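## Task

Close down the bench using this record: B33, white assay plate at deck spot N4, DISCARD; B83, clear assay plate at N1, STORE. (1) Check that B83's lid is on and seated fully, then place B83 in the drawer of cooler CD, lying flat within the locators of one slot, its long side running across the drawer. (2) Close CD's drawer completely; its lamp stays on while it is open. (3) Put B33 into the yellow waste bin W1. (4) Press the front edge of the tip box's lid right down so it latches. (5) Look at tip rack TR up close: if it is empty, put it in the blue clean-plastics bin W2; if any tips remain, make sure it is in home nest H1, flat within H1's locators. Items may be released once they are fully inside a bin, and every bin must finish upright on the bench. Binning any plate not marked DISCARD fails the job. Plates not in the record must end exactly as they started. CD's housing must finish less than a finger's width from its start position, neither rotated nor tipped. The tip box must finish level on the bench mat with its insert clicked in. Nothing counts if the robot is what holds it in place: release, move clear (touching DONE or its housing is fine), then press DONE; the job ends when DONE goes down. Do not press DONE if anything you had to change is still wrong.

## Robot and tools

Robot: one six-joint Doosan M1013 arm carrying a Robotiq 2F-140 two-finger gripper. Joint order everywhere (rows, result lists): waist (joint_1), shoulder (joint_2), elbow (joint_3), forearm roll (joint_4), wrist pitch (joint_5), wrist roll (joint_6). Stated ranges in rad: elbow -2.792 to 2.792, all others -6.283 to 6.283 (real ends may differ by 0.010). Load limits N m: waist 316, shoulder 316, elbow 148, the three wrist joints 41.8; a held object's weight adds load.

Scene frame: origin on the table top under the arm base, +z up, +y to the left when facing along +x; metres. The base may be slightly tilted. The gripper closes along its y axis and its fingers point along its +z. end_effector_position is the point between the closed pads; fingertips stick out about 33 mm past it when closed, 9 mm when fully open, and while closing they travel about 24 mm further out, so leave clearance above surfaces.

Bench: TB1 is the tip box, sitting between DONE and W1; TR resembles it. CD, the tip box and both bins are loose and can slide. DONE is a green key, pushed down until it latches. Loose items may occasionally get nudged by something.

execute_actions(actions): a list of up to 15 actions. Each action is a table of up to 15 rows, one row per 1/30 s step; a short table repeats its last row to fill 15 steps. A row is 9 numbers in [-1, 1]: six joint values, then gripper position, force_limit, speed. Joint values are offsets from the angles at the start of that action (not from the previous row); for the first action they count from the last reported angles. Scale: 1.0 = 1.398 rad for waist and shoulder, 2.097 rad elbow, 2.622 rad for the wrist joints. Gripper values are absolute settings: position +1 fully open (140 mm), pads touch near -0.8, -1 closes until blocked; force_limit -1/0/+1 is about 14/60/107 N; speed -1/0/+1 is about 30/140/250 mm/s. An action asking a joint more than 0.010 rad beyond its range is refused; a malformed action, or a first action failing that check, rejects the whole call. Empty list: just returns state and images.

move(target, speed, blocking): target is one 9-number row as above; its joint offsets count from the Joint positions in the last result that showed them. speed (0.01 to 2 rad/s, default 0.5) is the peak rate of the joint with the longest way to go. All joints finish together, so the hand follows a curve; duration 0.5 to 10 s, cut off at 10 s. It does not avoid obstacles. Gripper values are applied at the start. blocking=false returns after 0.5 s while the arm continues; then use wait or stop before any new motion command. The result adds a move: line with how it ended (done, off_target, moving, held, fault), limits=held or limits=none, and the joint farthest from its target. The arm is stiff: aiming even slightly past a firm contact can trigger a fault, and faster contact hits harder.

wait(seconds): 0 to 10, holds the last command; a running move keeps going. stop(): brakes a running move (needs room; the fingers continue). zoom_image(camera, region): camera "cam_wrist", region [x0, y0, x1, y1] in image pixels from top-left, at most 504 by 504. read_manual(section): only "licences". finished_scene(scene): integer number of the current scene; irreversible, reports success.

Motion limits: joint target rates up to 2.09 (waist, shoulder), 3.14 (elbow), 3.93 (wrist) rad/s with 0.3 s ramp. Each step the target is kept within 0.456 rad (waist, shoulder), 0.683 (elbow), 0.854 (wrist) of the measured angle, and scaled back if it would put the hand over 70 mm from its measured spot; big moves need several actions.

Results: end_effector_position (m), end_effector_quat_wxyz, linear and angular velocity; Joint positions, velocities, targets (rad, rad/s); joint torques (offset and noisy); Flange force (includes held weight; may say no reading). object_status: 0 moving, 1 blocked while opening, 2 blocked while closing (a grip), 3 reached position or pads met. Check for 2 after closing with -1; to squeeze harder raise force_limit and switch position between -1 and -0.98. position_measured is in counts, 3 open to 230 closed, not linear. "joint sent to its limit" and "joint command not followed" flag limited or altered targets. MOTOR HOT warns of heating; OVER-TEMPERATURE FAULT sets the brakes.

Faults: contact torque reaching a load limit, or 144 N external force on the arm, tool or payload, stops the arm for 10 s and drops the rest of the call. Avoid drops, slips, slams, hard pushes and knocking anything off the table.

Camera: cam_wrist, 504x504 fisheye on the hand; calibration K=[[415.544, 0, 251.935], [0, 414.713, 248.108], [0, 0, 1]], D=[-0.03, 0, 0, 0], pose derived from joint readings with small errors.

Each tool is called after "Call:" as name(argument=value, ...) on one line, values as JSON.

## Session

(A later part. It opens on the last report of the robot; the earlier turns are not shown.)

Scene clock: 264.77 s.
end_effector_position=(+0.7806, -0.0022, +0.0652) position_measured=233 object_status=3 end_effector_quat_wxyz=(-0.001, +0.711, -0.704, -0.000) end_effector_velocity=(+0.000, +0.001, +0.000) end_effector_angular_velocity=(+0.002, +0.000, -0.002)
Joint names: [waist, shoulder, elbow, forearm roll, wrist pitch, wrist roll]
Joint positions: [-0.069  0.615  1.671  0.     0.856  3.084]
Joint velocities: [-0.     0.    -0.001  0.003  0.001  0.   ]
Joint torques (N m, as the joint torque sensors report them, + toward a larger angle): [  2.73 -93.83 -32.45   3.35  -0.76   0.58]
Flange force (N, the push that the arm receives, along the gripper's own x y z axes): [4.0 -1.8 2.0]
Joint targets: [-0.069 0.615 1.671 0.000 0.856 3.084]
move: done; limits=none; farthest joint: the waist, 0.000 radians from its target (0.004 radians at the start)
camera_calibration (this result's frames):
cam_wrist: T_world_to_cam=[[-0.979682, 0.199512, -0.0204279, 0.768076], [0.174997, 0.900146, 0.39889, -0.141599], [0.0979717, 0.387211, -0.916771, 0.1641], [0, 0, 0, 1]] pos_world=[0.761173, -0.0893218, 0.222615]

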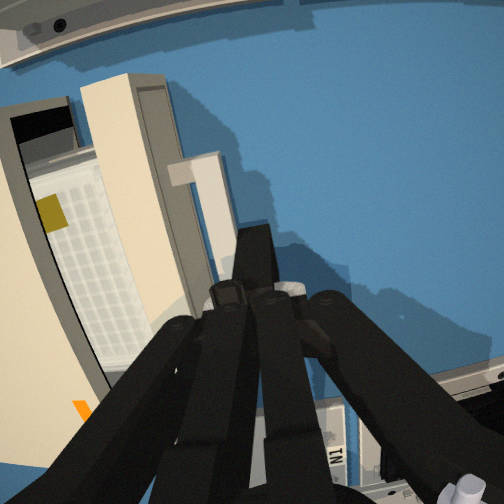

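Call:
move(target=[0,0.0245,-0.0305,0,0.0113,0,-1,0,0], speed=0.04)

Scene clock: 271.10 s.
end_effector_position=(+0.8084, -0.0035, +0.0654) position_measured=233 object_status=3 end_effector_quat_wxyz=(-0.001, +0.711, -0.704, -0.000) end_effector_velocity=(+0.001, -0.000, -0.001) end_effector_angular_velocity=(-0.000, -0.001, +0.000)
Joint names: [waist, shoulder, elbow, forearm roll, wrist pitch, wrist roll]
Joint positions: [-0.069  0.649  1.607  0.     0.886  3.084]
Joint velocities: [-0.     0.001 -0.001 -0.    -0.001 -0.   ]
Joint torques (N m, as the joint torque sensors report them, + toward a larger angle): [  2.32 -98.18 -33.2    3.19  -0.73   0.56]
Flange force (N, the push that the arm receives, along the gripper's own x y z axes): [3.7 -2.9 3.2]
Joint targets: [-0.069 0.649 1.607 0.000 0.886 3.084]
move: done; limits=none; farthest joint: the waist, 0.000 radians from its target (0.000 radians at the start)
camera_calibration (this result's frames):
cam_wrist: T_world_to_cam=[[-0.979681, 0.19951, -0.0205077, 0.795595], [0.174963, 0.900147, 0.398903, -0.145334], [0.0980451, 0.38721, -0.916764, 0.161997], [0, 0, 0, 1]] pos_world=[0.788974, -0.0906339, 0.222803]

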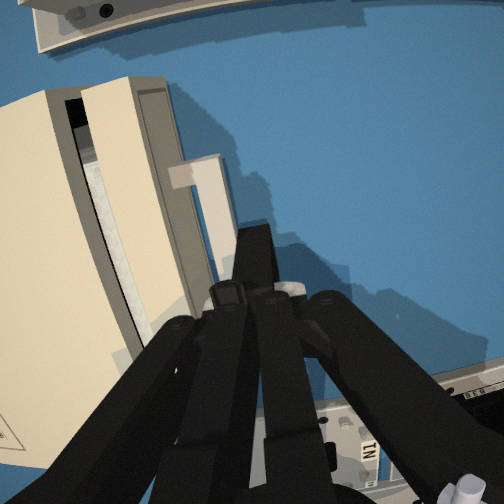

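Call:
move(target=[0,0.007,-0.0087,0,0.0032,0,-1,0,0], speed=0.02)

Scene clock: 274.83 s.
end_effector_position=(+0.8162, -0.0039, +0.0654) position_measured=233 object_status=3 end_effector_quat_wxyz=(-0.001, +0.711, -0.704, -0.000) end_effector_velocity=(-0.000, -0.000, +0.000) end_effector_angular_velocity=(+0.001, +0.001, -0.002)
Joint names: [waist, shoulder, elbow, forearm roll, wrist pitch, wrist roll]
Joint positions: [-0.069  0.659  1.589  0.     0.894  3.084]
Joint velocities: [-0.001 -0.    -0.     0.002  0.001  0.   ]
Joint torques (N m, as the joint torque sensors report them, + toward a larger angle): [  2.45 -98.46 -31.85   3.68  -0.5    0.57]
Flange force (N, the push that the arm receives, along the gripper's own x y z axes): [4.0 -5.2 1.9]
Joint targets: [-0.069 0.659 1.589 0.000 0.894 3.084]
move: done; limits=none; farthest joint: the waist, 0.000 radians from its target (0.000 radians at the start)
camera_calibration (this result's frames):
cam_wrist: T_world_to_cam=[[-0.97968, 0.19951, -0.0205755, 0.803307], [0.174935, 0.900148, 0.398912, -0.146341], [0.0981079, 0.387207, -0.916758, 0.161316], [0, 0, 0, 1]] pos_world=[0.796757, -0.0910014, 0.222794]

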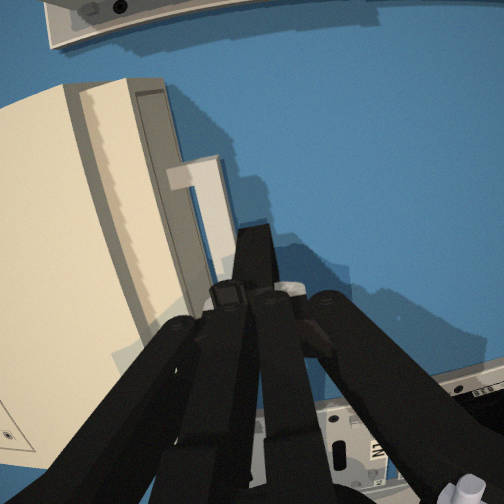

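Call:
move(target=[0,-0.14,0,0,0.0747,0,-1,0,0], speed=0.25)

Call:
move(target=[-0.157,0.0814,-0.068,0,0.0107,0.518,0.45,0,0], speed=0.7)

Scene clock: 283.20 s.
end_effector_position=(+0.7732, -0.0021, +0.2212) position_measured=233 object_status=3 end_effector_quat_wxyz=(-0.001, +0.711, -0.704, -0.000) end_effector_velocity=(-0.000, -0.000, +0.002) end_effector_angular_velocity=(-0.001, -0.001, +0.001)
Joint names: [waist, shoulder, elbow, forearm roll, wrist pitch, wrist roll]
Joint positions: [-0.069  0.463  1.588  0.     1.09   3.084]
Joint velocities: [ 0.    -0.002  0.001 -0.001  0.    -0.   ]
Joint torques (N m, as the joint torque sensors report them, + toward a larger angle): [  2.72 -84.28 -36.49   4.05  -0.48   0.62]
Flange force (N, the push that the arm receives, along the gripper's own x y z axes): [3.9 -2.5 -0.6]
Joint targets: [-0.069 0.463 1.589 0.000 1.090 3.084]
move: done; limits=none; farthest joint: the elbow, 0.001 radians from its target (0.000 radians at the start)
camera_calibration (this result's frames):
cam_wrist: T_world_to_cam=[[-0.979688, 0.199483, -0.020461, 0.764034], [0.174955, 0.900146, 0.398908, -0.202583], [0.0979931, 0.387225, -0.916763, 0.307767], [0, 0, 0, 1]] pos_world=[0.753798, -0.0892322, 0.378594]

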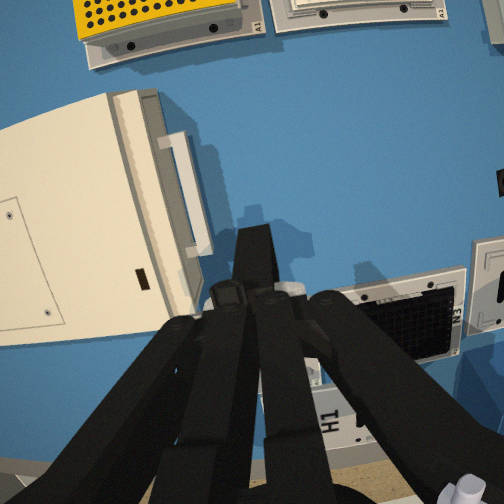

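Scene clock: 285.63 s.
end_effector_position=(+0.8205, -0.1885, +0.2003) position_measured=72 object_status=3 end_effector_quat_wxyz=(+0.001, -0.002, +1.000, +0.001) end_effector_velocity=(+0.000, +0.000, -0.001) end_effector_angular_velocity=(+0.001, +0.001, -0.001)
Joint names: [waist, shoulder, elbow, forearm roll, wrist pitch, wrist roll]
Joint positions: [-0.289  0.577  1.446  0.     1.118  4.442]
Joint velocities: [ 0.     0.001 -0.001  0.001  0.     0.001]
Joint torques (N m, as the joint torque sensors report them, + toward a larger angle): [  2.99 -97.78 -37.11   4.08  -0.3    0.52]
Flange force (N, the push that the arm receives, along the gripper's own x y z axes): [-6.0 -5.1 2.2]
Joint targets: [-0.289 0.577 1.446 0.000 1.118 4.442]
move: done; limits=none; farthest joint: the waist, 0.000 radians from its target (0.219 radians at the start)
camera_calibration (this result's frames):
cam_wrist: T_world_to_cam=[[0.205943, 0.978402, -0.0177818, 0.0206264], [0.89893, -0.181972, 0.398511, -0.832688], [0.386669, -0.0980552, -0.916991, 0.0278337], [0, 0, 0, 1]] pos_world=[0.733517, -0.168978, 0.357726]

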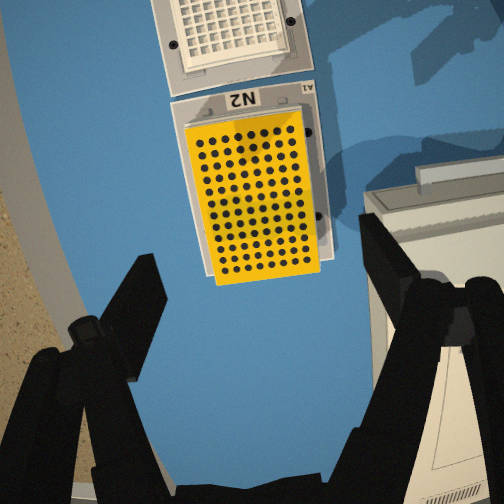

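Call:
move(target=[0,0.0415,0.0185,0,-0.0369,0.015,0.45,0,0], speed=0.1)

Call:
zoom_image(camera="cam_wrist", region=[130,90,380,350])

Scene clock: 291.90 s.
end_effector_position=(+0.8240, -0.1894, +0.1324) position_measured=72 object_status=3 end_effector_quat_wxyz=(+0.001, +0.018, +1.000, +0.001) end_effector_velocity=(+0.001, +0.001, +0.001) end_effector_angular_velocity=(-0.000, -0.002, +0.001)
Joint names: [waist, shoulder, elbow, forearm roll, wrist pitch, wrist roll]
Joint positions: [-0.289  0.635  1.485  0.     1.021  4.482]
Joint velocities: [ 0.001 -0.001  0.     0.    -0.001  0.   ]
Joint torques (N m, as the joint torque sensors report them, + toward a larger angle): [   3.04 -100.43  -35.86    3.96   -0.5     0.62]
Flange force (N, the push that the arm receives, along the gripper's own x y z axes): [-3.5 -4.8 2.6]
Joint targets: [-0.289 0.635 1.485 0.000 1.021 4.482]
move: done; limits=none; farthest joint: the waist, 0.000 radians from its target (0.000 radians at the start)
camera_calibration (this result's frames):
cam_wrist: T_world_to_cam=[[0.244253, 0.96955, -0.0177286, -0.0137373], [0.891124, -0.217211, 0.398393, -0.809186], [0.382411, -0.113107, -0.917043, -0.0352141], [0, 0, 0, 1]] pos_world=[0.737907, -0.166428, 0.289838]

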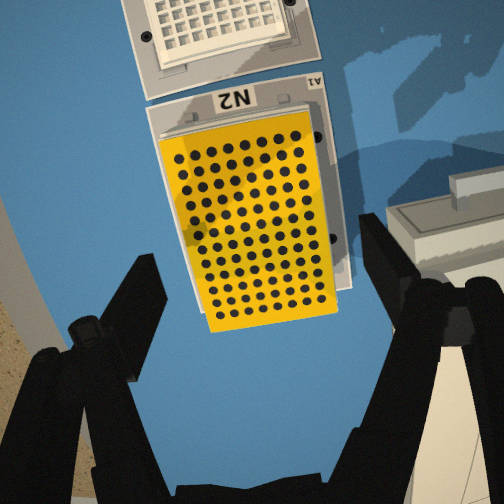

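Region (130, 90, 380, 350) of cam_wrist's 504x504 image, scaled by 1.938, with more detail than that image has; it fills the left 485 columns of this view, and the rest is white.

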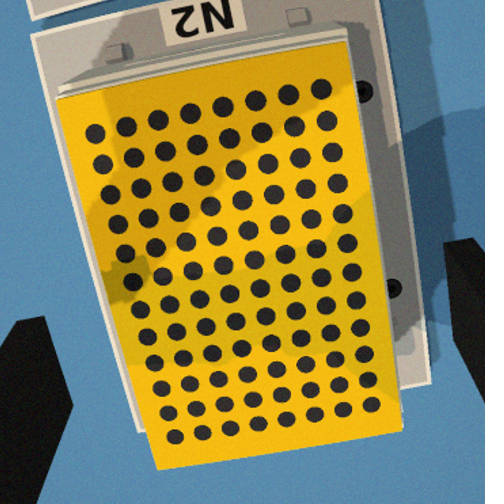

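Call:
move(target=[-0.002,0.0372,0.0144,0,-0.0313,0,0.38,-0.3,0], speed=0.05)

Call:
move(target=[0,0,0,0,0,0,-1,-0.3,-0.7])

Call:
zoom_image(camera="cam_wrist", region=[110,90,400,410])

Scene clock: 299.10 s.
end_effector_position=(+0.8234, -0.1915, +0.0745) position_measured=81 object_status=3 end_effector_quat_wxyz=(+0.001, +0.019, +1.000, +0.001) end_effector_velocity=(+0.000, -0.000, +0.001) end_effector_angular_velocity=(+0.000, -0.001, -0.001)
Joint names: [waist, shoulder, elbow, forearm roll, wrist pitch, wrist roll]
Joint positions: [-0.291  0.687  1.515  0.     0.939  4.482]
Joint velocities: [-0.    -0.001  0.     0.001  0.     0.   ]
Joint torques (N m, as the joint torque sensors report them, + toward a larger angle): [   2.58 -101.84  -33.59    3.73   -0.45    0.58]
Flange force (N, the push that the arm receives, along the gripper's own x y z axes): [-3.2 -4.3 1.6]
Joint targets: [-0.291 0.687 1.515 0.000 0.939 4.482]
move: done; limits=none; farthest joint: the waist, 0.000 radians from its target (0.003 radians at the start)
camera_calibration (this result's frames):
cam_wrist: T_world_to_cam=[[0.246979, 0.968859, -0.0177287, -0.0148937], [0.890564, -0.219733, 0.398264, -0.786047], [0.381966, -0.114151, -0.9171, -0.0881854], [0, 0, 0, 1]] pos_world=[0.737387, -0.168357, 0.231915]

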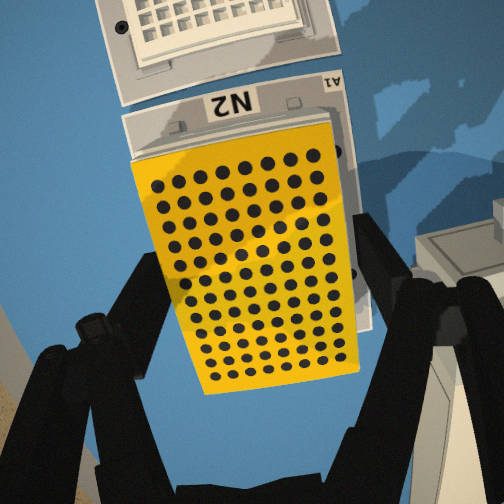

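Scene clock: 299.60 s.
end_effector_position=(+0.8234, -0.1915, +0.0745) position_measured=103 object_status=2 end_effector_quat_wxyz=(+0.001, +0.019, +1.000, +0.001) end_effector_velocity=(-0.001, -0.000, -0.002) end_effector_angular_velocity=(+0.000, +0.004, +0.001)
Joint names: [waist, shoulder, elbow, forearm roll, wrist pitch, wrist roll]
Joint positions: [-0.291  0.687  1.515  0.     0.939  4.482]
Joint velocities: [-0.     0.002  0.    -0.001  0.001 -0.   ]
Joint torques (N m, as the joint torque sensors report them, + toward a larger angle): [  2.61 -82.39 -26.21   3.71  -2.79   0.54]
Flange force (N, the push that the arm receives, along the gripper's own x y z axes): [1.0 -3.5 -22.0]
Joint targets: [-0.291 0.687 1.515 0.000 0.939 4.482]
move: done; limits=none; farthest joint: the waist, 0.000 radians from its target (0.000 radians at the start)
camera_calibration (this result's frames):
cam_wrist: T_world_to_cam=[[0.246981, 0.968858, -0.0177287, -0.0148941], [0.890563, -0.219734, 0.398264, -0.786044], [0.381966, -0.114152, -0.917099, -0.0881927], [0, 0, 0, 1]] pos_world=[0.737387, -0.168358, 0.231908]

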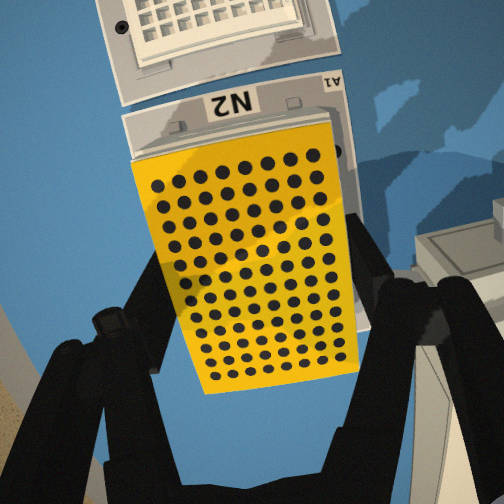

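Region (110, 90, 400, 410) of cam_wrist's 504x504 image, scaled by 1.575, with more detail than that image has; it fills the left 457 columns of this view, and the rest is white.

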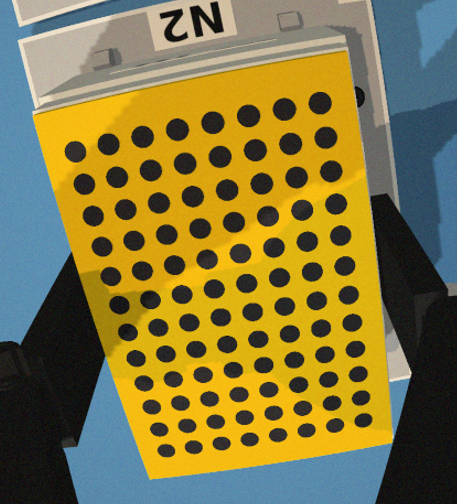

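Call:
move(target=[0,-0.14,0,0,0.0747,0,-1,-0.3,-0.7], speed=0.15)

Call:
move(target=[0.5747,-0.244,0.2132,0,-0.04,0.3024,-1,-0.3,-0.7], speed=0.45)

Scene clock: 307.37 s.
end_effector_position=(+0.7797, -0.1798, +0.2358) position_measured=103 object_status=2 end_effector_quat_wxyz=(+0.001, +0.019, +1.000, +0.001) end_effector_velocity=(+0.000, -0.000, +0.002) end_effector_angular_velocity=(+0.001, -0.002, -0.002)
Joint names: [waist, shoulder, elbow, forearm roll, wrist pitch, wrist roll]
Joint positions: [-0.291  0.491  1.515  0.     1.135  4.482]
Joint velocities: [-0.001 -0.002 -0.     0.002  0.     0.   ]
Joint torques (N m, as the joint torque sensors report them, + toward a larger angle): [  2.48 -91.37 -37.86   4.11  -0.32   0.65]
Flange force (N, the push that the arm receives, along the gripper's own x y z axes): [-6.3 -5.2 3.3]
Joint targets: [-0.291 0.491 1.515 0.000 1.135 4.482]
move: done; limits=none; farthest joint: the waist, 0.000 radians from its target (0.000 radians at the start)
camera_calibration (this result's frames):
cam_wrist: T_world_to_cam=[[0.246962, 0.968863, -0.0177174, -0.0126105], [0.890576, -0.219724, 0.398242, -0.808769], [0.381949, -0.114129, -0.917109, 0.0778671], [0, 0, 0, 1]] pos_world=[0.693643, -0.156601, 0.393275]

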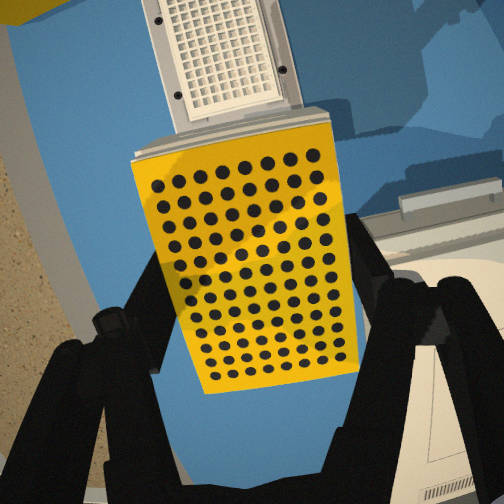

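Scene clock: 309.60 s.
end_effector_position=(+0.4743, +0.3204, +0.2503) position_measured=103 object_status=2 end_effector_quat_wxyz=(+0.000, +0.014, +1.000, +0.001) end_effector_velocity=(-0.001, +0.000, -0.001) end_effector_angular_velocity=(-0.000, +0.000, +0.000)
Joint names: [waist, shoulder, elbow, forearm roll, wrist pitch, wrist roll]
Joint positions: [0.512 0.15  1.962 0.    1.03  5.274]
Joint velocities: [ 0.001  0.     0.001  0.    -0.001  0.001]
Joint torques (N m, as the joint torque sensors report them, + toward a larger angle): [  1.99 -54.55 -35.57   3.91  -0.47   0.69]
Flange force (N, the push that the arm receives, along the gripper's own x y z axes): [-7.4 -0.5 2.3]
Joint targets: [0.512 0.150 1.962 0.000 1.030 5.274]
move: done; limits=none; farthest joint: the waist, 0.000 radians from its target (0.804 radians at the start)
camera_calibration (this result's frames):
cam_wrist: T_world_to_cam=[[0.236525, 0.971453, -0.0183068, -0.417299], [0.893313, -0.210012, 0.39735, -0.436838], [0.382162, -0.110337, -0.917485, 0.263672], [0, 0, 0, 1]] pos_world=[0.388169, 0.342738, 0.407853]

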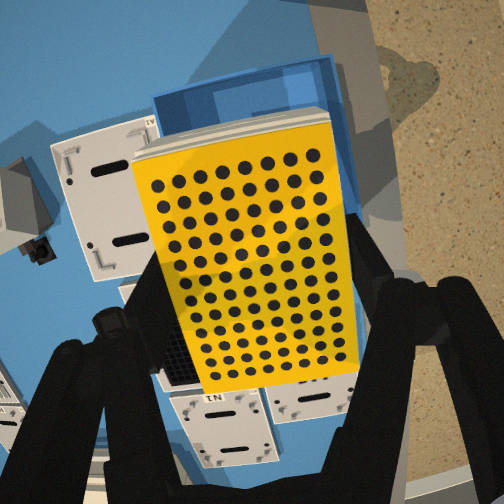

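Call:
move(target=[0.0117,0.0982,0.0442,0,-0.0879,-0.005,-1,-0.3,-0.7], speed=0.1)

Scene clock: 317.10 s.
end_effector_position=(+0.4733, +0.3309, +0.1303) position_measured=103 object_status=2 end_effector_quat_wxyz=(+0.000, -0.001, +1.000, +0.001) end_effector_velocity=(-0.001, -0.001, -0.001) end_effector_angular_velocity=(-0.001, +0.002, -0.000)
Joint names: [waist, shoulder, elbow, forearm roll, wrist pitch, wrist roll]
Joint positions: [0.529 0.288 2.055 0.    0.8   5.261]
Joint velocities: [-0.     0.001  0.001  0.001  0.001 -0.   ]
Joint torques (N m, as the joint torque sensors report them, + toward a larger angle): [  2.89 -63.18 -29.47   3.23  -0.33   0.65]
Flange force (N, the push that the arm receives, along the gripper's own x y z axes): [-8.2 -1.7 4.2]
Joint targets: [0.529 0.288 2.055 0.000 0.800 5.261]
move: done; limits=none; farthest joint: the waist, 0.000 radians from its target (0.016 radians at the start)
camera_calibration (this result's frames):
cam_wrist: T_world_to_cam=[[0.207834, 0.977998, -0.0180186, -0.418068], [0.898931, -0.183704, 0.397714, -0.397477], [0.385653, -0.098856, -0.917333, 0.149575], [0, 0, 0, 1]] pos_world=[0.386509, 0.350638, 0.287759]

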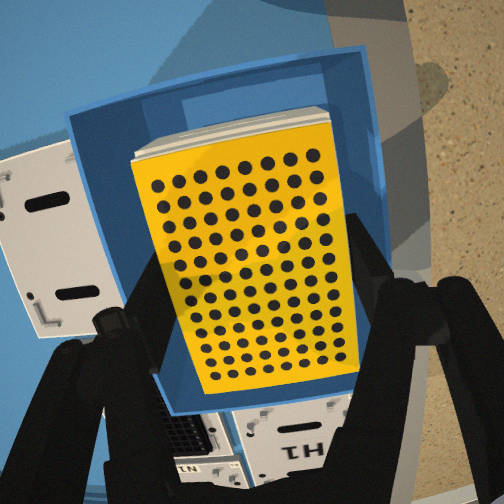

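Call:
move(target=[0,0.033,0.0101,0,-0.0257,0,-1,-0.3,-0.7], speed=0.04)

Call:
move(target=[0,0,0,0,0,0,0.3,-0.3,-0.7])

Call:
move(target=[0,-0.1316,-0.0544,0,0.1136,0,0.3,-0.3,-0.7], speed=0.2)

Call:
move(target=[-0.66,0,0,0,0,-0.352,0.3,-0.3,-0.7])

Scene clock: 325.50 s.
end_effector_position=(+0.4735, +0.3310, +0.0955) position_measured=103 object_status=2 end_effector_quat_wxyz=(+0.001, -0.001, +1.000, +0.001) end_effector_velocity=(+0.001, +0.000, +0.001) end_effector_angular_velocity=(+0.001, -0.001, +0.000)
Joint names: [waist, shoulder, elbow, forearm roll, wrist pitch, wrist roll]
Joint positions: [0.529 0.334 2.076 0.    0.733 5.261]
Joint velocities: [-0.    -0.001 -0.001 -0.     0.     0.   ]
Joint torques (N m, as the joint torque sensors report them, + toward a larger angle): [  2.53 -66.04 -27.74   3.15  -0.57   0.6 ]
Flange force (N, the push that the arm receives, along the gripper's own x y z axes): [-7.9 -1.2 4.9]
Joint targets: [0.529 0.334 2.076 0.000 0.733 5.261]
move: done; limits=none; farthest joint: the elbow, 0.001 radians from its target (0.022 radians at the start)
camera_calibration (this result's frames):
cam_wrist: T_world_to_cam=[[0.207835, 0.977999, -0.0179789, -0.41886], [0.898908, -0.183715, 0.397759, -0.383748], [0.385705, -0.0988296, -0.917314, 0.117565], [0, 0, 0, 1]] pos_world=[0.386662, 0.350763, 0.252952]

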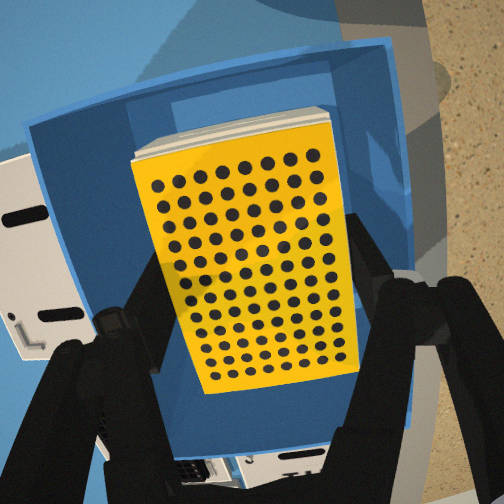

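Scene clock: 326.00 s.
end_effector_position=(+0.4735, +0.3310, +0.0955) position_measured=91 object_status=3 end_effector_quat_wxyz=(+0.001, -0.001, +1.000, +0.001) end_effector_velocity=(-0.000, -0.001, +0.000) end_effector_angular_velocity=(+0.000, -0.000, -0.001)
Joint names: [waist, shoulder, elbow, forearm roll, wrist pitch, wrist roll]
Joint positions: [0.529 0.334 2.076 0.    0.733 5.261]
Joint velocities: [-0.001 -0.001  0.001  0.    -0.001 -0.   ]
Joint torques (N m, as the joint torque sensors report them, + toward a larger angle): [  2.49 -65.68 -27.15   3.12  -0.4    0.57]
Flange force (N, the push that the arm receives, along the gripper's own x y z axes): [-8.3 -0.9 4.3]
Joint targets: [0.529 0.334 2.076 0.000 0.733 5.261]
move: done; limits=none; farthest joint: the waist, 0.000 radians from its target (0.000 radians at the start)
camera_calibration (this result's frames):
cam_wrist: T_world_to_cam=[[0.207835, 0.977999, -0.0179782, -0.418859], [0.898908, -0.183715, 0.39776, -0.383744], [0.385706, -0.0988292, -0.917313, 0.117559], [0, 0, 0, 1]] pos_world=[0.386661, 0.350762, 0.252946]

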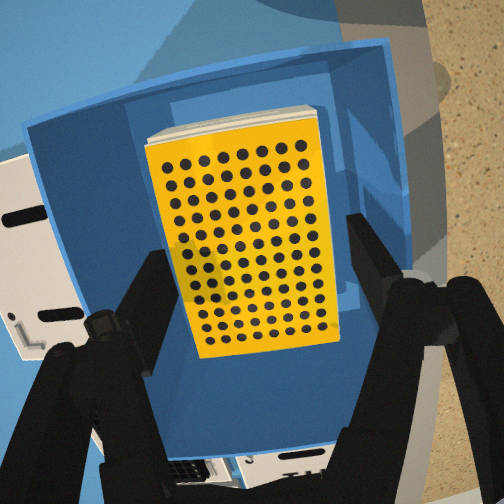

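Scene clock: 327.83 s.
end_effector_position=(+0.4691, +0.3282, +0.2508) position_measured=91 object_status=3 end_effector_quat_wxyz=(+0.001, -0.001, +1.000, +0.001) end_effector_velocity=(+0.000, -0.000, -0.000) end_effector_angular_velocity=(-0.000, +0.002, -0.001)
Joint names: [waist, shoulder, elbow, forearm roll, wrist pitch, wrist roll]
Joint positions: [0.529 0.15  1.962 0.    1.03  5.261]
Joint velocities: [-0.001  0.001 -0.     0.001  0.001  0.   ]
Joint torques (N m, as the joint torque sensors report them, + toward a larger angle): [  3.8  -54.3  -35.16   3.9   -0.3    0.54]
Flange force (N, the push that the arm receives, along the gripper's own x y z axes): [-9.5 -3.2 2.2]
Joint targets: [0.529 0.150 1.962 0.000 1.030 5.261]
move: done; limits=none; farthest joint: the wrist pitch, 0.001 radians from its target (0.298 radians at the start)
camera_calibration (this result's frames):
cam_wrist: T_world_to_cam=[[0.207814, 0.978006, -0.0177987, -0.412436], [0.898836, -0.183749, 0.397908, -0.442082], [0.385886, -0.0986888, -0.917253, 0.261287], [0, 0, 0, 1]] pos_world=[0.382242, 0.347919, 0.408233]

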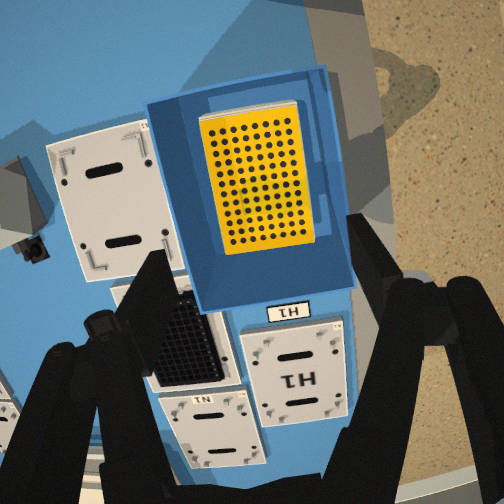

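Scene clock: 330.13 s.
end_effector_position=(+0.5450, -0.1761, +0.2500) position_measured=91 object_status=3 end_effector_quat_wxyz=(+0.001, -0.001, +1.000, +0.001) end_effector_velocity=(-0.000, -0.001, +0.001) end_effector_angular_velocity=(-0.001, -0.000, +0.000)
Joint names: [waist, shoulder, elbow, forearm roll, wrist pitch, wrist roll]
Joint positions: [-0.394  0.15   1.962  0.     1.03   4.339]
Joint velocities: [-0.001 -0.001 -0.001 -0.001  0.001 -0.001]
Joint torques (N m, as the joint torque sensors report them, + toward a larger angle): [  1.43 -54.29 -35.6    4.07  -0.43   0.83]
Flange force (N, the push that the arm receives, along the gripper's own x y z axes): [-3.6 -5.2 2.0]
Joint targets: [-0.394 0.150 1.962 0.000 1.030 4.339]
move: done; limits=none; farthest joint: the waist, 0.000 radians from its target (0.922 radians at the start)
camera_calibration (this result's frames):
cam_wrist: T_world_to_cam=[[0.207799, 0.978011, -0.0177517, 0.0650097], [0.898797, -0.183744, 0.397997, -0.602657], [0.385984, -0.0986585, -0.917215, 0.181526], [0, 0, 0, 1]] pos_world=[0.458091, -0.156406, 0.407508]

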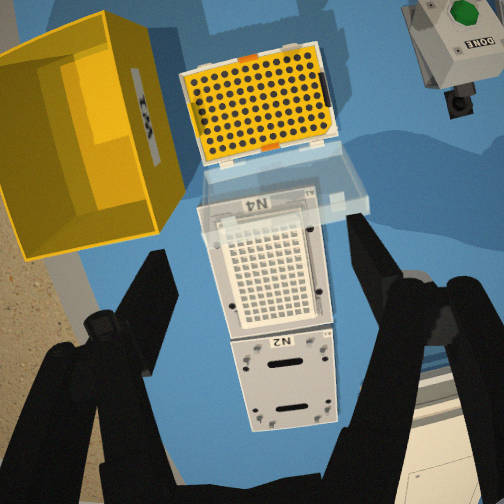

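Call:
move(target=[-0.015,-0.0694,0.0525,0,-0.005,-0.008,-1,0,0], speed=0.3)

Call:
move(target=[0,0.098,0.0555,0,-0.0967,0,-1,0,0], speed=0.15)

Scene clock: 338.87 s.
end_effector_position=(+0.4824, -0.1631, +0.2498) position_measured=233 object_status=3 end_effector_quat_wxyz=(+0.001, -0.001, +1.000, +0.001) end_effector_velocity=(-0.000, -0.000, +0.001) end_effector_angular_velocity=(-0.000, -0.001, -0.000)
Joint names: [waist, shoulder, elbow, forearm roll, wrist pitch, wrist roll]
Joint positions: [-0.415  0.053  2.072  0.     1.017  4.318]
Joint velocities: [-0.    -0.002  0.    -0.     0.     0.   ]
Joint torques (N m, as the joint torque sensors report them, + toward a larger angle): [  3.03 -44.04 -34.37   4.04  -0.46   0.67]
Flange force (N, the push that the arm receives, along the gripper's own x y z axes): [-3.5 -8.6 0.9]
Joint targets: [-0.415 0.053 2.072 0.000 1.017 4.318]
move: done; limits=none; farthest joint: the waist, 0.000 radians from its target (0.021 radians at the start)
camera_calibration (this result's frames):
cam_wrist: T_world_to_cam=[[0.207802, 0.97801, -0.0177547, 0.0653035], [0.898792, -0.183744, 0.398009, -0.543955], [0.385994, -0.0986646, -0.91721, 0.206723], [0, 0, 0, 1]] pos_world=[0.395538, -0.14342, 0.407267]

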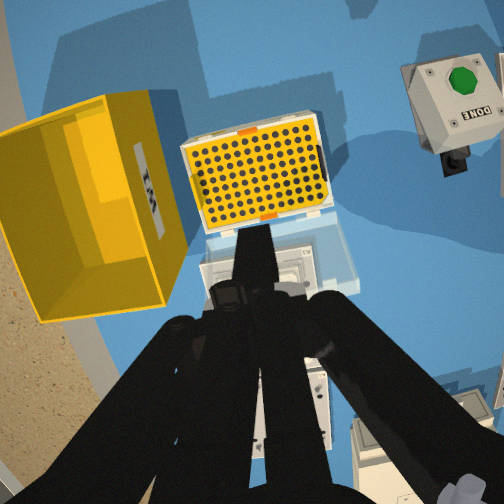

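Scene clock: 340.90 s.
end_effector_position=(+0.4783, -0.1612, +0.1297) position_measured=233 object_status=3 end_effector_quat_wxyz=(+0.001, -0.001, +1.000, +0.001) end_effector_velocity=(+0.000, -0.001, -0.001) end_effector_angular_velocity=(-0.000, +0.001, +0.000)
Joint names: [waist, shoulder, elbow, forearm roll, wrist pitch, wrist roll]
Joint positions: [-0.415  0.19   2.188  0.     0.764  4.318]
Joint velocities: [-0.001  0.002 -0.001 -0.001 -0.001  0.   ]
Joint torques (N m, as the joint torque sensors report them, + toward a larger angle): [  2.98 -51.85 -28.56   3.18  -0.44   0.63]
Flange force (N, the push that the arm receives, along the gripper's own x y z axes): [-2.8 -8.5 4.5]
Joint targets: [-0.415 0.190 2.188 0.000 0.764 4.318]
move: done; limits=none; farthest joint: the waist, 0.000 radians from its target (0.000 radians at the start)
camera_calibration (this result's frames):
cam_wrist: T_world_to_cam=[[0.207825, 0.978004, -0.0177921, 0.0621085], [0.898749, -0.183741, 0.398107, -0.492146], [0.386081, -0.0987274, -0.917166, 0.0982968], [0, 0, 0, 1]] pos_world=[0.391458, -0.141465, 0.287186]

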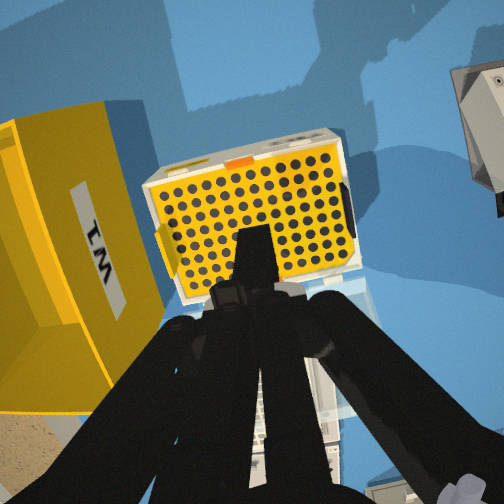

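Call:
move(target=[0,0.03,0.009,0,-0.0232,0,-1,0,0], speed=0.04)

Call:
zoom_image(camera="cam_wrist", region=[100,110,400,340])

Scene clock: 348.43 s.
end_effector_position=(+0.4785, -0.1612, +0.1016) position_measured=233 object_status=3 end_effector_quat_wxyz=(+0.001, -0.001, +1.000, +0.001) end_effector_velocity=(-0.001, +0.000, -0.001) end_effector_angular_velocity=(+0.000, +0.002, +0.001)
Joint names: [waist, shoulder, elbow, forearm roll, wrist pitch, wrist roll]
Joint positions: [-0.415  0.232  2.207  0.     0.703  4.318]
Joint velocities: [-0.     0.001  0.001 -0.001  0.     0.   ]
Joint torques (N m, as the joint torque sensors report them, + toward a larger angle): [  2.6  -53.52 -26.51   3.04  -0.4    0.58]
Flange force (N, the push that the arm receives, along the gripper's own x y z axes): [-2.0 -7.1 3.1]
Joint targets: [-0.415 0.232 2.207 0.000 0.703 4.318]
move: done; limits=none; farthest joint: the waist, 0.000 radians from its target (0.000 radians at the start)
camera_calibration (this result's frames):
cam_wrist: T_world_to_cam=[[0.20783, 0.978003, -0.0177987, 0.061587], [0.898746, -0.183742, 0.398114, -0.481115], [0.386087, -0.0987365, -0.917163, 0.0723705], [0, 0, 0, 1]] pos_world=[0.391659, -0.141488, 0.25901]

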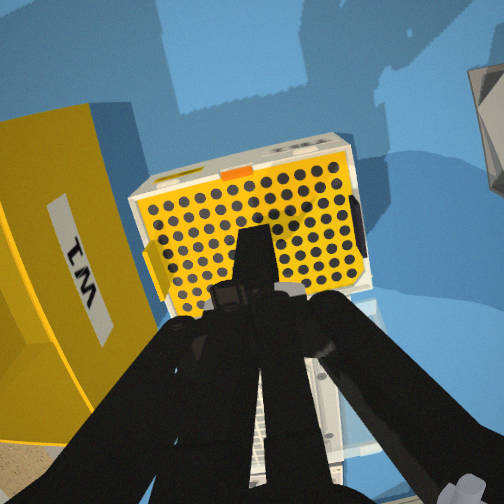

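Region (100, 110, 400, 340) of cam_wrist's 504x504 image, scaled by 1.680, with more detail than that image has; it fills the top 386 rows of this view, and the rest is white.

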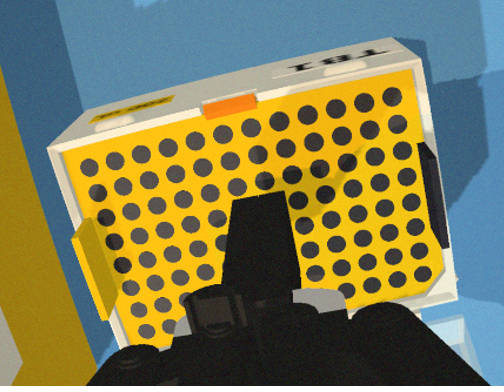

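Call:
move(target=[0,-0.128,-0.0644,0,0.1198,0,-1,0,0], speed=0.3)

Call:
move(target=[0.058,0.142,-0.1132,0,0.0147,0.031,-1,0,0], speed=0.3)

Call:
move(target=[0,0.0769,0.0429,0,-0.0753,0,-1,0,0], speed=0.15)

Call:
move(target=[-0.054,-0.1295,0.1088,0,-0.018,-0.029,-1,0,0], speed=0.06)

Scene clock: 361.47 s.
end_effector_position=(+0.4824, -0.1631, +0.2497) position_measured=233 object_status=3 end_effector_quat_wxyz=(+0.001, -0.001, +1.000, +0.001) end_effector_velocity=(+0.001, +0.001, +0.001) end_effector_angular_velocity=(+0.001, -0.002, -0.000)
Joint names: [waist, shoulder, elbow, forearm roll, wrist pitch, wrist roll]
Joint positions: [-0.415  0.053  2.072  0.     1.017  4.318]
Joint velocities: [ 0.001 -0.001 -0.     0.002 -0.     0.   ]
Joint torques (N m, as the joint torque sensors report them, + toward a larger angle): [  2.98 -44.74 -34.88   3.85  -0.4    0.57]
Flange force (N, the push that the arm receives, along the gripper's own x y z axes): [-4.2 -8.4 2.5]
Joint targets: [-0.415 0.053 2.072 0.000 1.017 4.318]
move: done; limits=none; farthest joint: the waist, 0.000 radians from its target (0.000 radians at the start)
camera_calibration (this result's frames):
cam_wrist: T_world_to_cam=[[0.207803, 0.97801, -0.0177613, 0.0652947], [0.898778, -0.183739, 0.398042, -0.543873], [0.386025, -0.0986776, -0.917195, 0.206628], [0, 0, 0, 1]] pos_world=[0.395489, -0.1434, 0.407162]

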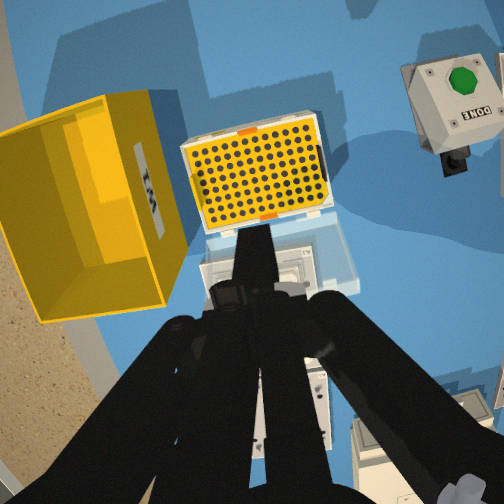

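Scene clock: 362.67 s.
end_effector_position=(+0.6202, -0.1642, +0.2500) position_measured=233 object_status=3 end_effector_quat_wxyz=(+0.001, -0.001, +1.000, +0.001) end_effector_velocity=(-0.000, -0.000, -0.000) end_effector_angular_velocity=(+0.001, +0.000, -0.002)
Joint names: [waist, shoulder, elbow, forearm roll, wrist pitch, wrist roll]
Joint positions: [-0.334  0.251  1.835  0.     1.055  4.399]
Joint velocities: [-0.001  0.001 -0.     0.001  0.     0.   ]
Joint torques (N m, as the joint torque sensors report them, + toward a larger angle): [  2.96 -66.46 -36.26   4.15  -0.42   0.61]
Flange force (N, the push that the arm receives, along the gripper's own x y z axes): [-5.3 -7.3 3.5]
Joint targets: [-0.334 0.251 1.834 0.000 1.055 4.399]
move: done; limits=none; farthest joint: the waist, 0.000 radians from its target (0.081 radians at the start)
camera_calibration (this result's frames):
cam_wrist: T_world_to_cam=[[0.207977, 0.977972, -0.0177916, 0.0376545], [0.898612, -0.183854, 0.398364, -0.668064], [0.386318, -0.0988384, -0.917055, 0.153339], [0, 0, 0, 1]] pos_world=[0.533261, -0.144495, 0.407423]

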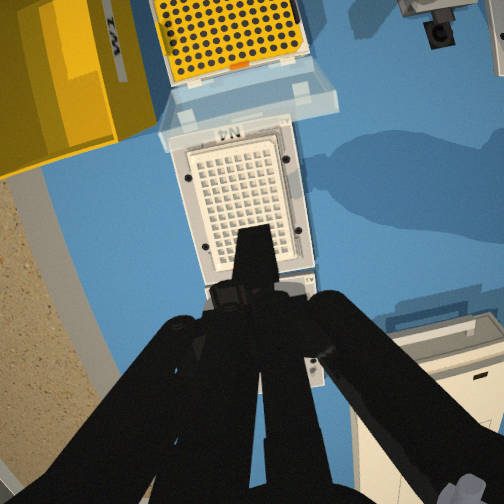

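Scene clock: 364.33 s.
end_effector_position=(+0.6204, -0.1641, +0.1399) position_measured=233 object_status=3 end_effector_quat_wxyz=(+0.001, -0.001, +1.000, +0.001) end_effector_velocity=(+0.000, +0.000, -0.000) end_effector_angular_velocity=(-0.000, +0.000, +0.001)
Joint names: [waist, shoulder, elbow, forearm roll, wrist pitch, wrist roll]
Joint positions: [-0.334  0.359  1.924  0.     0.858  4.399]
Joint velocities: [ 0.001  0.    -0.001 -0.001  0.     0.   ]
Joint torques (N m, as the joint torque sensors report them, + toward a larger angle): [  2.33 -71.27 -31.05   3.45  -0.41   0.52]
Flange force (N, the push that the arm receives, along the gripper's own x y z axes): [-4.3 -5.5 2.9]
Joint targets: [-0.334 0.359 1.924 0.000 0.858 4.399]
move: done; limits=none; farthest joint: the elbow, 0.001 radians from its target (0.090 radians at the start)
camera_calibration (this result's frames):
cam_wrist: T_world_to_cam=[[0.207987, 0.97797, -0.0177978, 0.0354874], [0.898633, -0.183866, 0.398311, -0.624375], [0.386263, -0.0988373, -0.917078, 0.052364], [0, 0, 0, 1]] pos_world=[0.533477, -0.144331, 0.297349]

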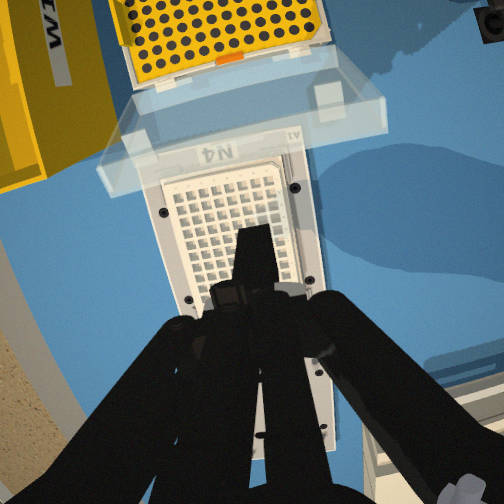

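Scene clock: 368.43 s.
end_effector_position=(+0.4898, -0.1629, +0.1499) position_measured=233 object_status=3 end_effector_quat_wxyz=(+0.001, -0.001, +1.000, +0.001) end_effector_velocity=(-0.000, +0.000, +0.000) end_effector_angular_velocity=(+0.000, +0.001, +0.000)
Joint names: [waist, shoulder, elbow, forearm roll, wrist pitch, wrist roll]
Joint positions: [-0.41   0.178  2.153  0.     0.811  4.323]
Joint velocities: [-0.    -0.     0.    -0.     0.001 -0.   ]
Joint torques (N m, as the joint torque sensors report them, + toward a larger angle): [  3.3  -52.28 -29.57   3.32  -0.44   0.58]
Flange force (N, the push that the arm receives, along the gripper's own x y z axes): [-3.6 -9.1 4.0]
Joint targets: [-0.410 0.178 2.153 0.000 0.811 4.323]
move: done; limits=none; farthest joint: the waist, 0.000 radians from its target (0.075 radians at the start)
camera_calibration (this result's frames):
cam_wrist: T_world_to_cam=[[0.207479, 0.978077, -0.017841, 0.061922], [0.898705, -0.183376, 0.398375, -0.510788], [0.386369, -0.0986883, -0.917049, 0.112057], [0, 0, 0, 1]] pos_world=[0.402905, -0.143172, 0.307352]

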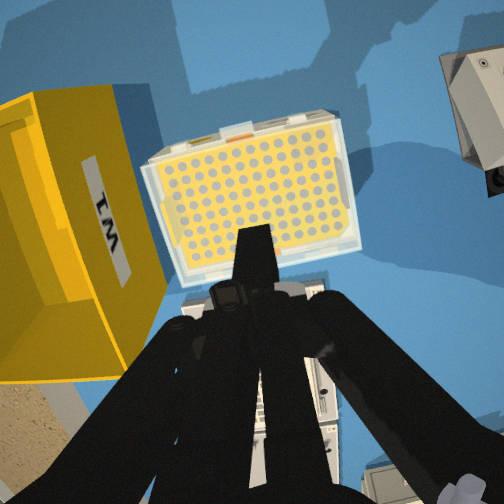

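Call:
move(target=[-0.02,-0.0043,0.0496,0,-0.0374,-0.011,-1,0,0], speed=0.06)

Call:
move(target=[0,0.0034,0.001,0,-0.0026,0,-1,0,0], speed=0.01)

Call:
move(target=[0,0.0034,0.001,0,-0.0026,0,-1,0,0], speed=0.01)

Scene clock: 378.67 s.
end_effector_position=(+0.4456, -0.1590, +0.1127) position_measured=233 object_status=3 end_effector_quat_wxyz=(+0.001, -0.001, +1.000, +0.001) end_effector_velocity=(-0.000, -0.000, -0.000) end_effector_angular_velocity=(-0.000, -0.000, -0.001)
Joint names: [waist, shoulder, elbow, forearm roll, wrist pitch, wrist roll]
Joint positions: [-0.438  0.172  2.257  0.     0.713  4.294]
Joint velocities: [-0.001 -0.     0.    -0.    -0.001  0.   ]
Joint torques (N m, as the joint torque sensors report them, + toward a larger angle): [  3.35 -48.66 -26.45   3.13  -0.4    0.61]
Flange force (N, the push that the arm receives, along the gripper's own x y z axes): [-3.1 -10.0 4.5]
Joint targets: [-0.438 0.172 2.257 0.000 0.713 4.294]
move: done; limits=none; farthest joint: the waist, 0.000 radians from its target (0.028 radians at the start)
camera_calibration (this result's frames):
cam_wrist: T_world_to_cam=[[0.206633, 0.978255, -0.0178703, 0.067041], [0.898849, -0.182582, 0.398414, -0.455413], [0.386488, -0.098388, -0.917032, 0.0954085], [0, 0, 0, 1]] pos_world=[0.35862, -0.139346, 0.270133]

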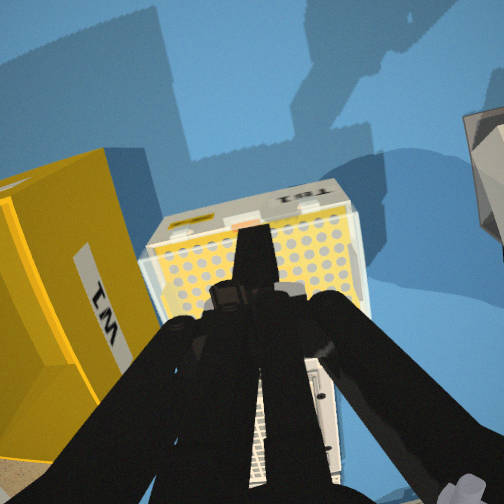

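Scene clock: 379.57 s.
end_effector_position=(+0.4456, -0.1590, +0.1097) position_measured=233 object_status=3 end_effector_quat_wxyz=(+0.001, -0.001, +1.000, +0.001) end_effector_velocity=(+0.001, -0.001, +0.001) end_effector_angular_velocity=(-0.002, -0.003, -0.000)
Joint names: [waist, shoulder, elbow, forearm roll, wrist pitch, wrist roll]
Joint positions: [-0.438  0.176  2.259  0.     0.706  4.294]
Joint velocities: [-0.001 -0.001 -0.001 -0.001 -0.001  0.   ]
Joint torques (N m, as the joint torque sensors report them, + toward a larger angle): [  3.35 -49.08 -26.54   3.01  -0.4    0.63]
Flange force (N, the push that the arm receives, along the gripper's own x y z axes): [-2.7 -9.9 4.7]
Joint targets: [-0.438 0.176 2.259 0.000 0.706 4.294]
move: done; limits=none; farthest joint: the waist, 0.000 radians from its target (0.000 radians at the start)
camera_calibration (this result's frames):
cam_wrist: T_world_to_cam=[[0.206633, 0.978256, -0.0178645, 0.0669799], [0.898861, -0.182587, 0.398386, -0.454212], [0.386462, -0.0983772, -0.917044, 0.0926773], [0, 0, 0, 1]] pos_world=[0.358617, -0.139339, 0.267138]

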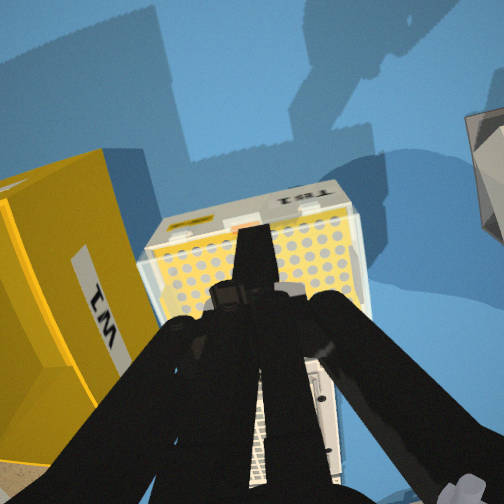

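Scene clock: 380.47 s.
end_effector_position=(+0.4456, -0.1589, +0.1067) position_measured=233 object_status=3 end_effector_quat_wxyz=(+0.001, -0.001, +1.000, +0.001) end_effector_velocity=(-0.001, +0.000, -0.000) end_effector_angular_velocity=(+0.001, -0.000, -0.002)
Joint names: [waist, shoulder, elbow, forearm roll, wrist pitch, wrist roll]
Joint positions: [-0.438  0.181  2.261  0.     0.699  4.294]
Joint velocities: [-0.001 -0.     0.001  0.002 -0.    -0.   ]
Joint torques (N m, as the joint torque sensors report them, + toward a larger angle): [  2.62 -49.06 -26.73   2.96  -0.21   0.68]
Flange force (N, the push that the arm receives, along the gripper's own x y z axes): [-1.8 -7.9 5.2]
Joint targets: [-0.438 0.181 2.261 0.000 0.699 4.294]
move: done; limits=none; farthest joint: the waist, 0.000 radians from its target (0.000 radians at the start)
camera_calibration (this result's frames):
cam_wrist: T_world_to_cam=[[0.206633, 0.978256, -0.0178584, 0.0669139], [0.898873, -0.182593, 0.398357, -0.452997], [0.386434, -0.098366, -0.917057, 0.0899585], [0, 0, 0, 1]] pos_world=[0.358597, -0.139324, 0.264147]

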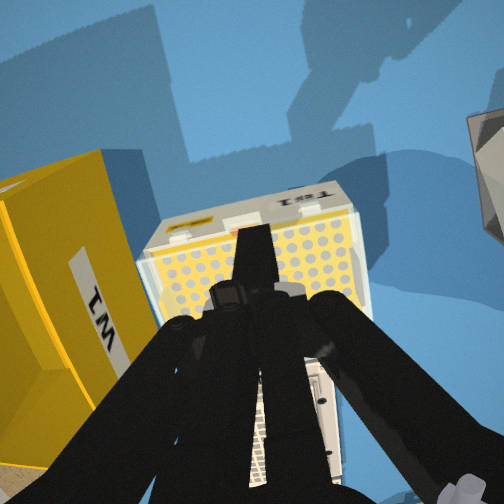

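Call:
move(target=[0,0.0017,0.0005,0,-0.0013,0,-1,0,0], speed=0.01)

Scene clock: 384.77 s.
end_effector_position=(+0.4456, -0.1589, +0.1053) position_measured=233 object_status=3 end_effector_quat_wxyz=(+0.001, -0.001, +1.000, +0.001) end_effector_velocity=(-0.001, +0.001, -0.001) end_effector_angular_velocity=(+0.001, +0.003, +0.002)
Joint names: [waist, shoulder, elbow, forearm roll, wrist pitch, wrist roll]
Joint positions: [-0.438  0.183  2.262  0.     0.696  4.294]
Joint velocities: [ 0.001  0.002  0.002 -0.001 -0.001 -0.   ]
Joint torques (N m, as the joint torque sensors report them, + toward a larger angle): [  3.33 -29.64 -17.47   3.16  -4.05   0.58]
Flange force (N, the push that the arm receives, along the gripper's own x y z axes): [6.4 -6.1 -40.8]
Joint targets: [-0.438 0.183 2.262 0.000 0.696 4.294]
move: done; limits=none; farthest joint: the waist, 0.000 radians from its target (0.000 radians at the start)
camera_calibration (this result's frames):
cam_wrist: T_world_to_cam=[[0.206634, 0.978255, -0.0178801, 0.0668908], [0.898835, -0.182576, 0.39845, -0.45244], [0.386521, -0.0984046, -0.917016, 0.0886058], [0, 0, 0, 1]] pos_world=[0.358599, -0.139322, 0.262723]

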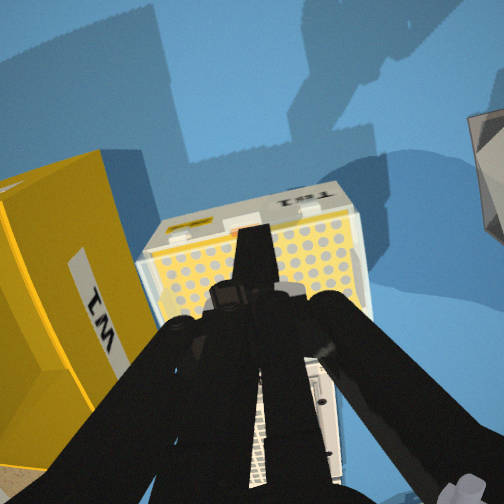

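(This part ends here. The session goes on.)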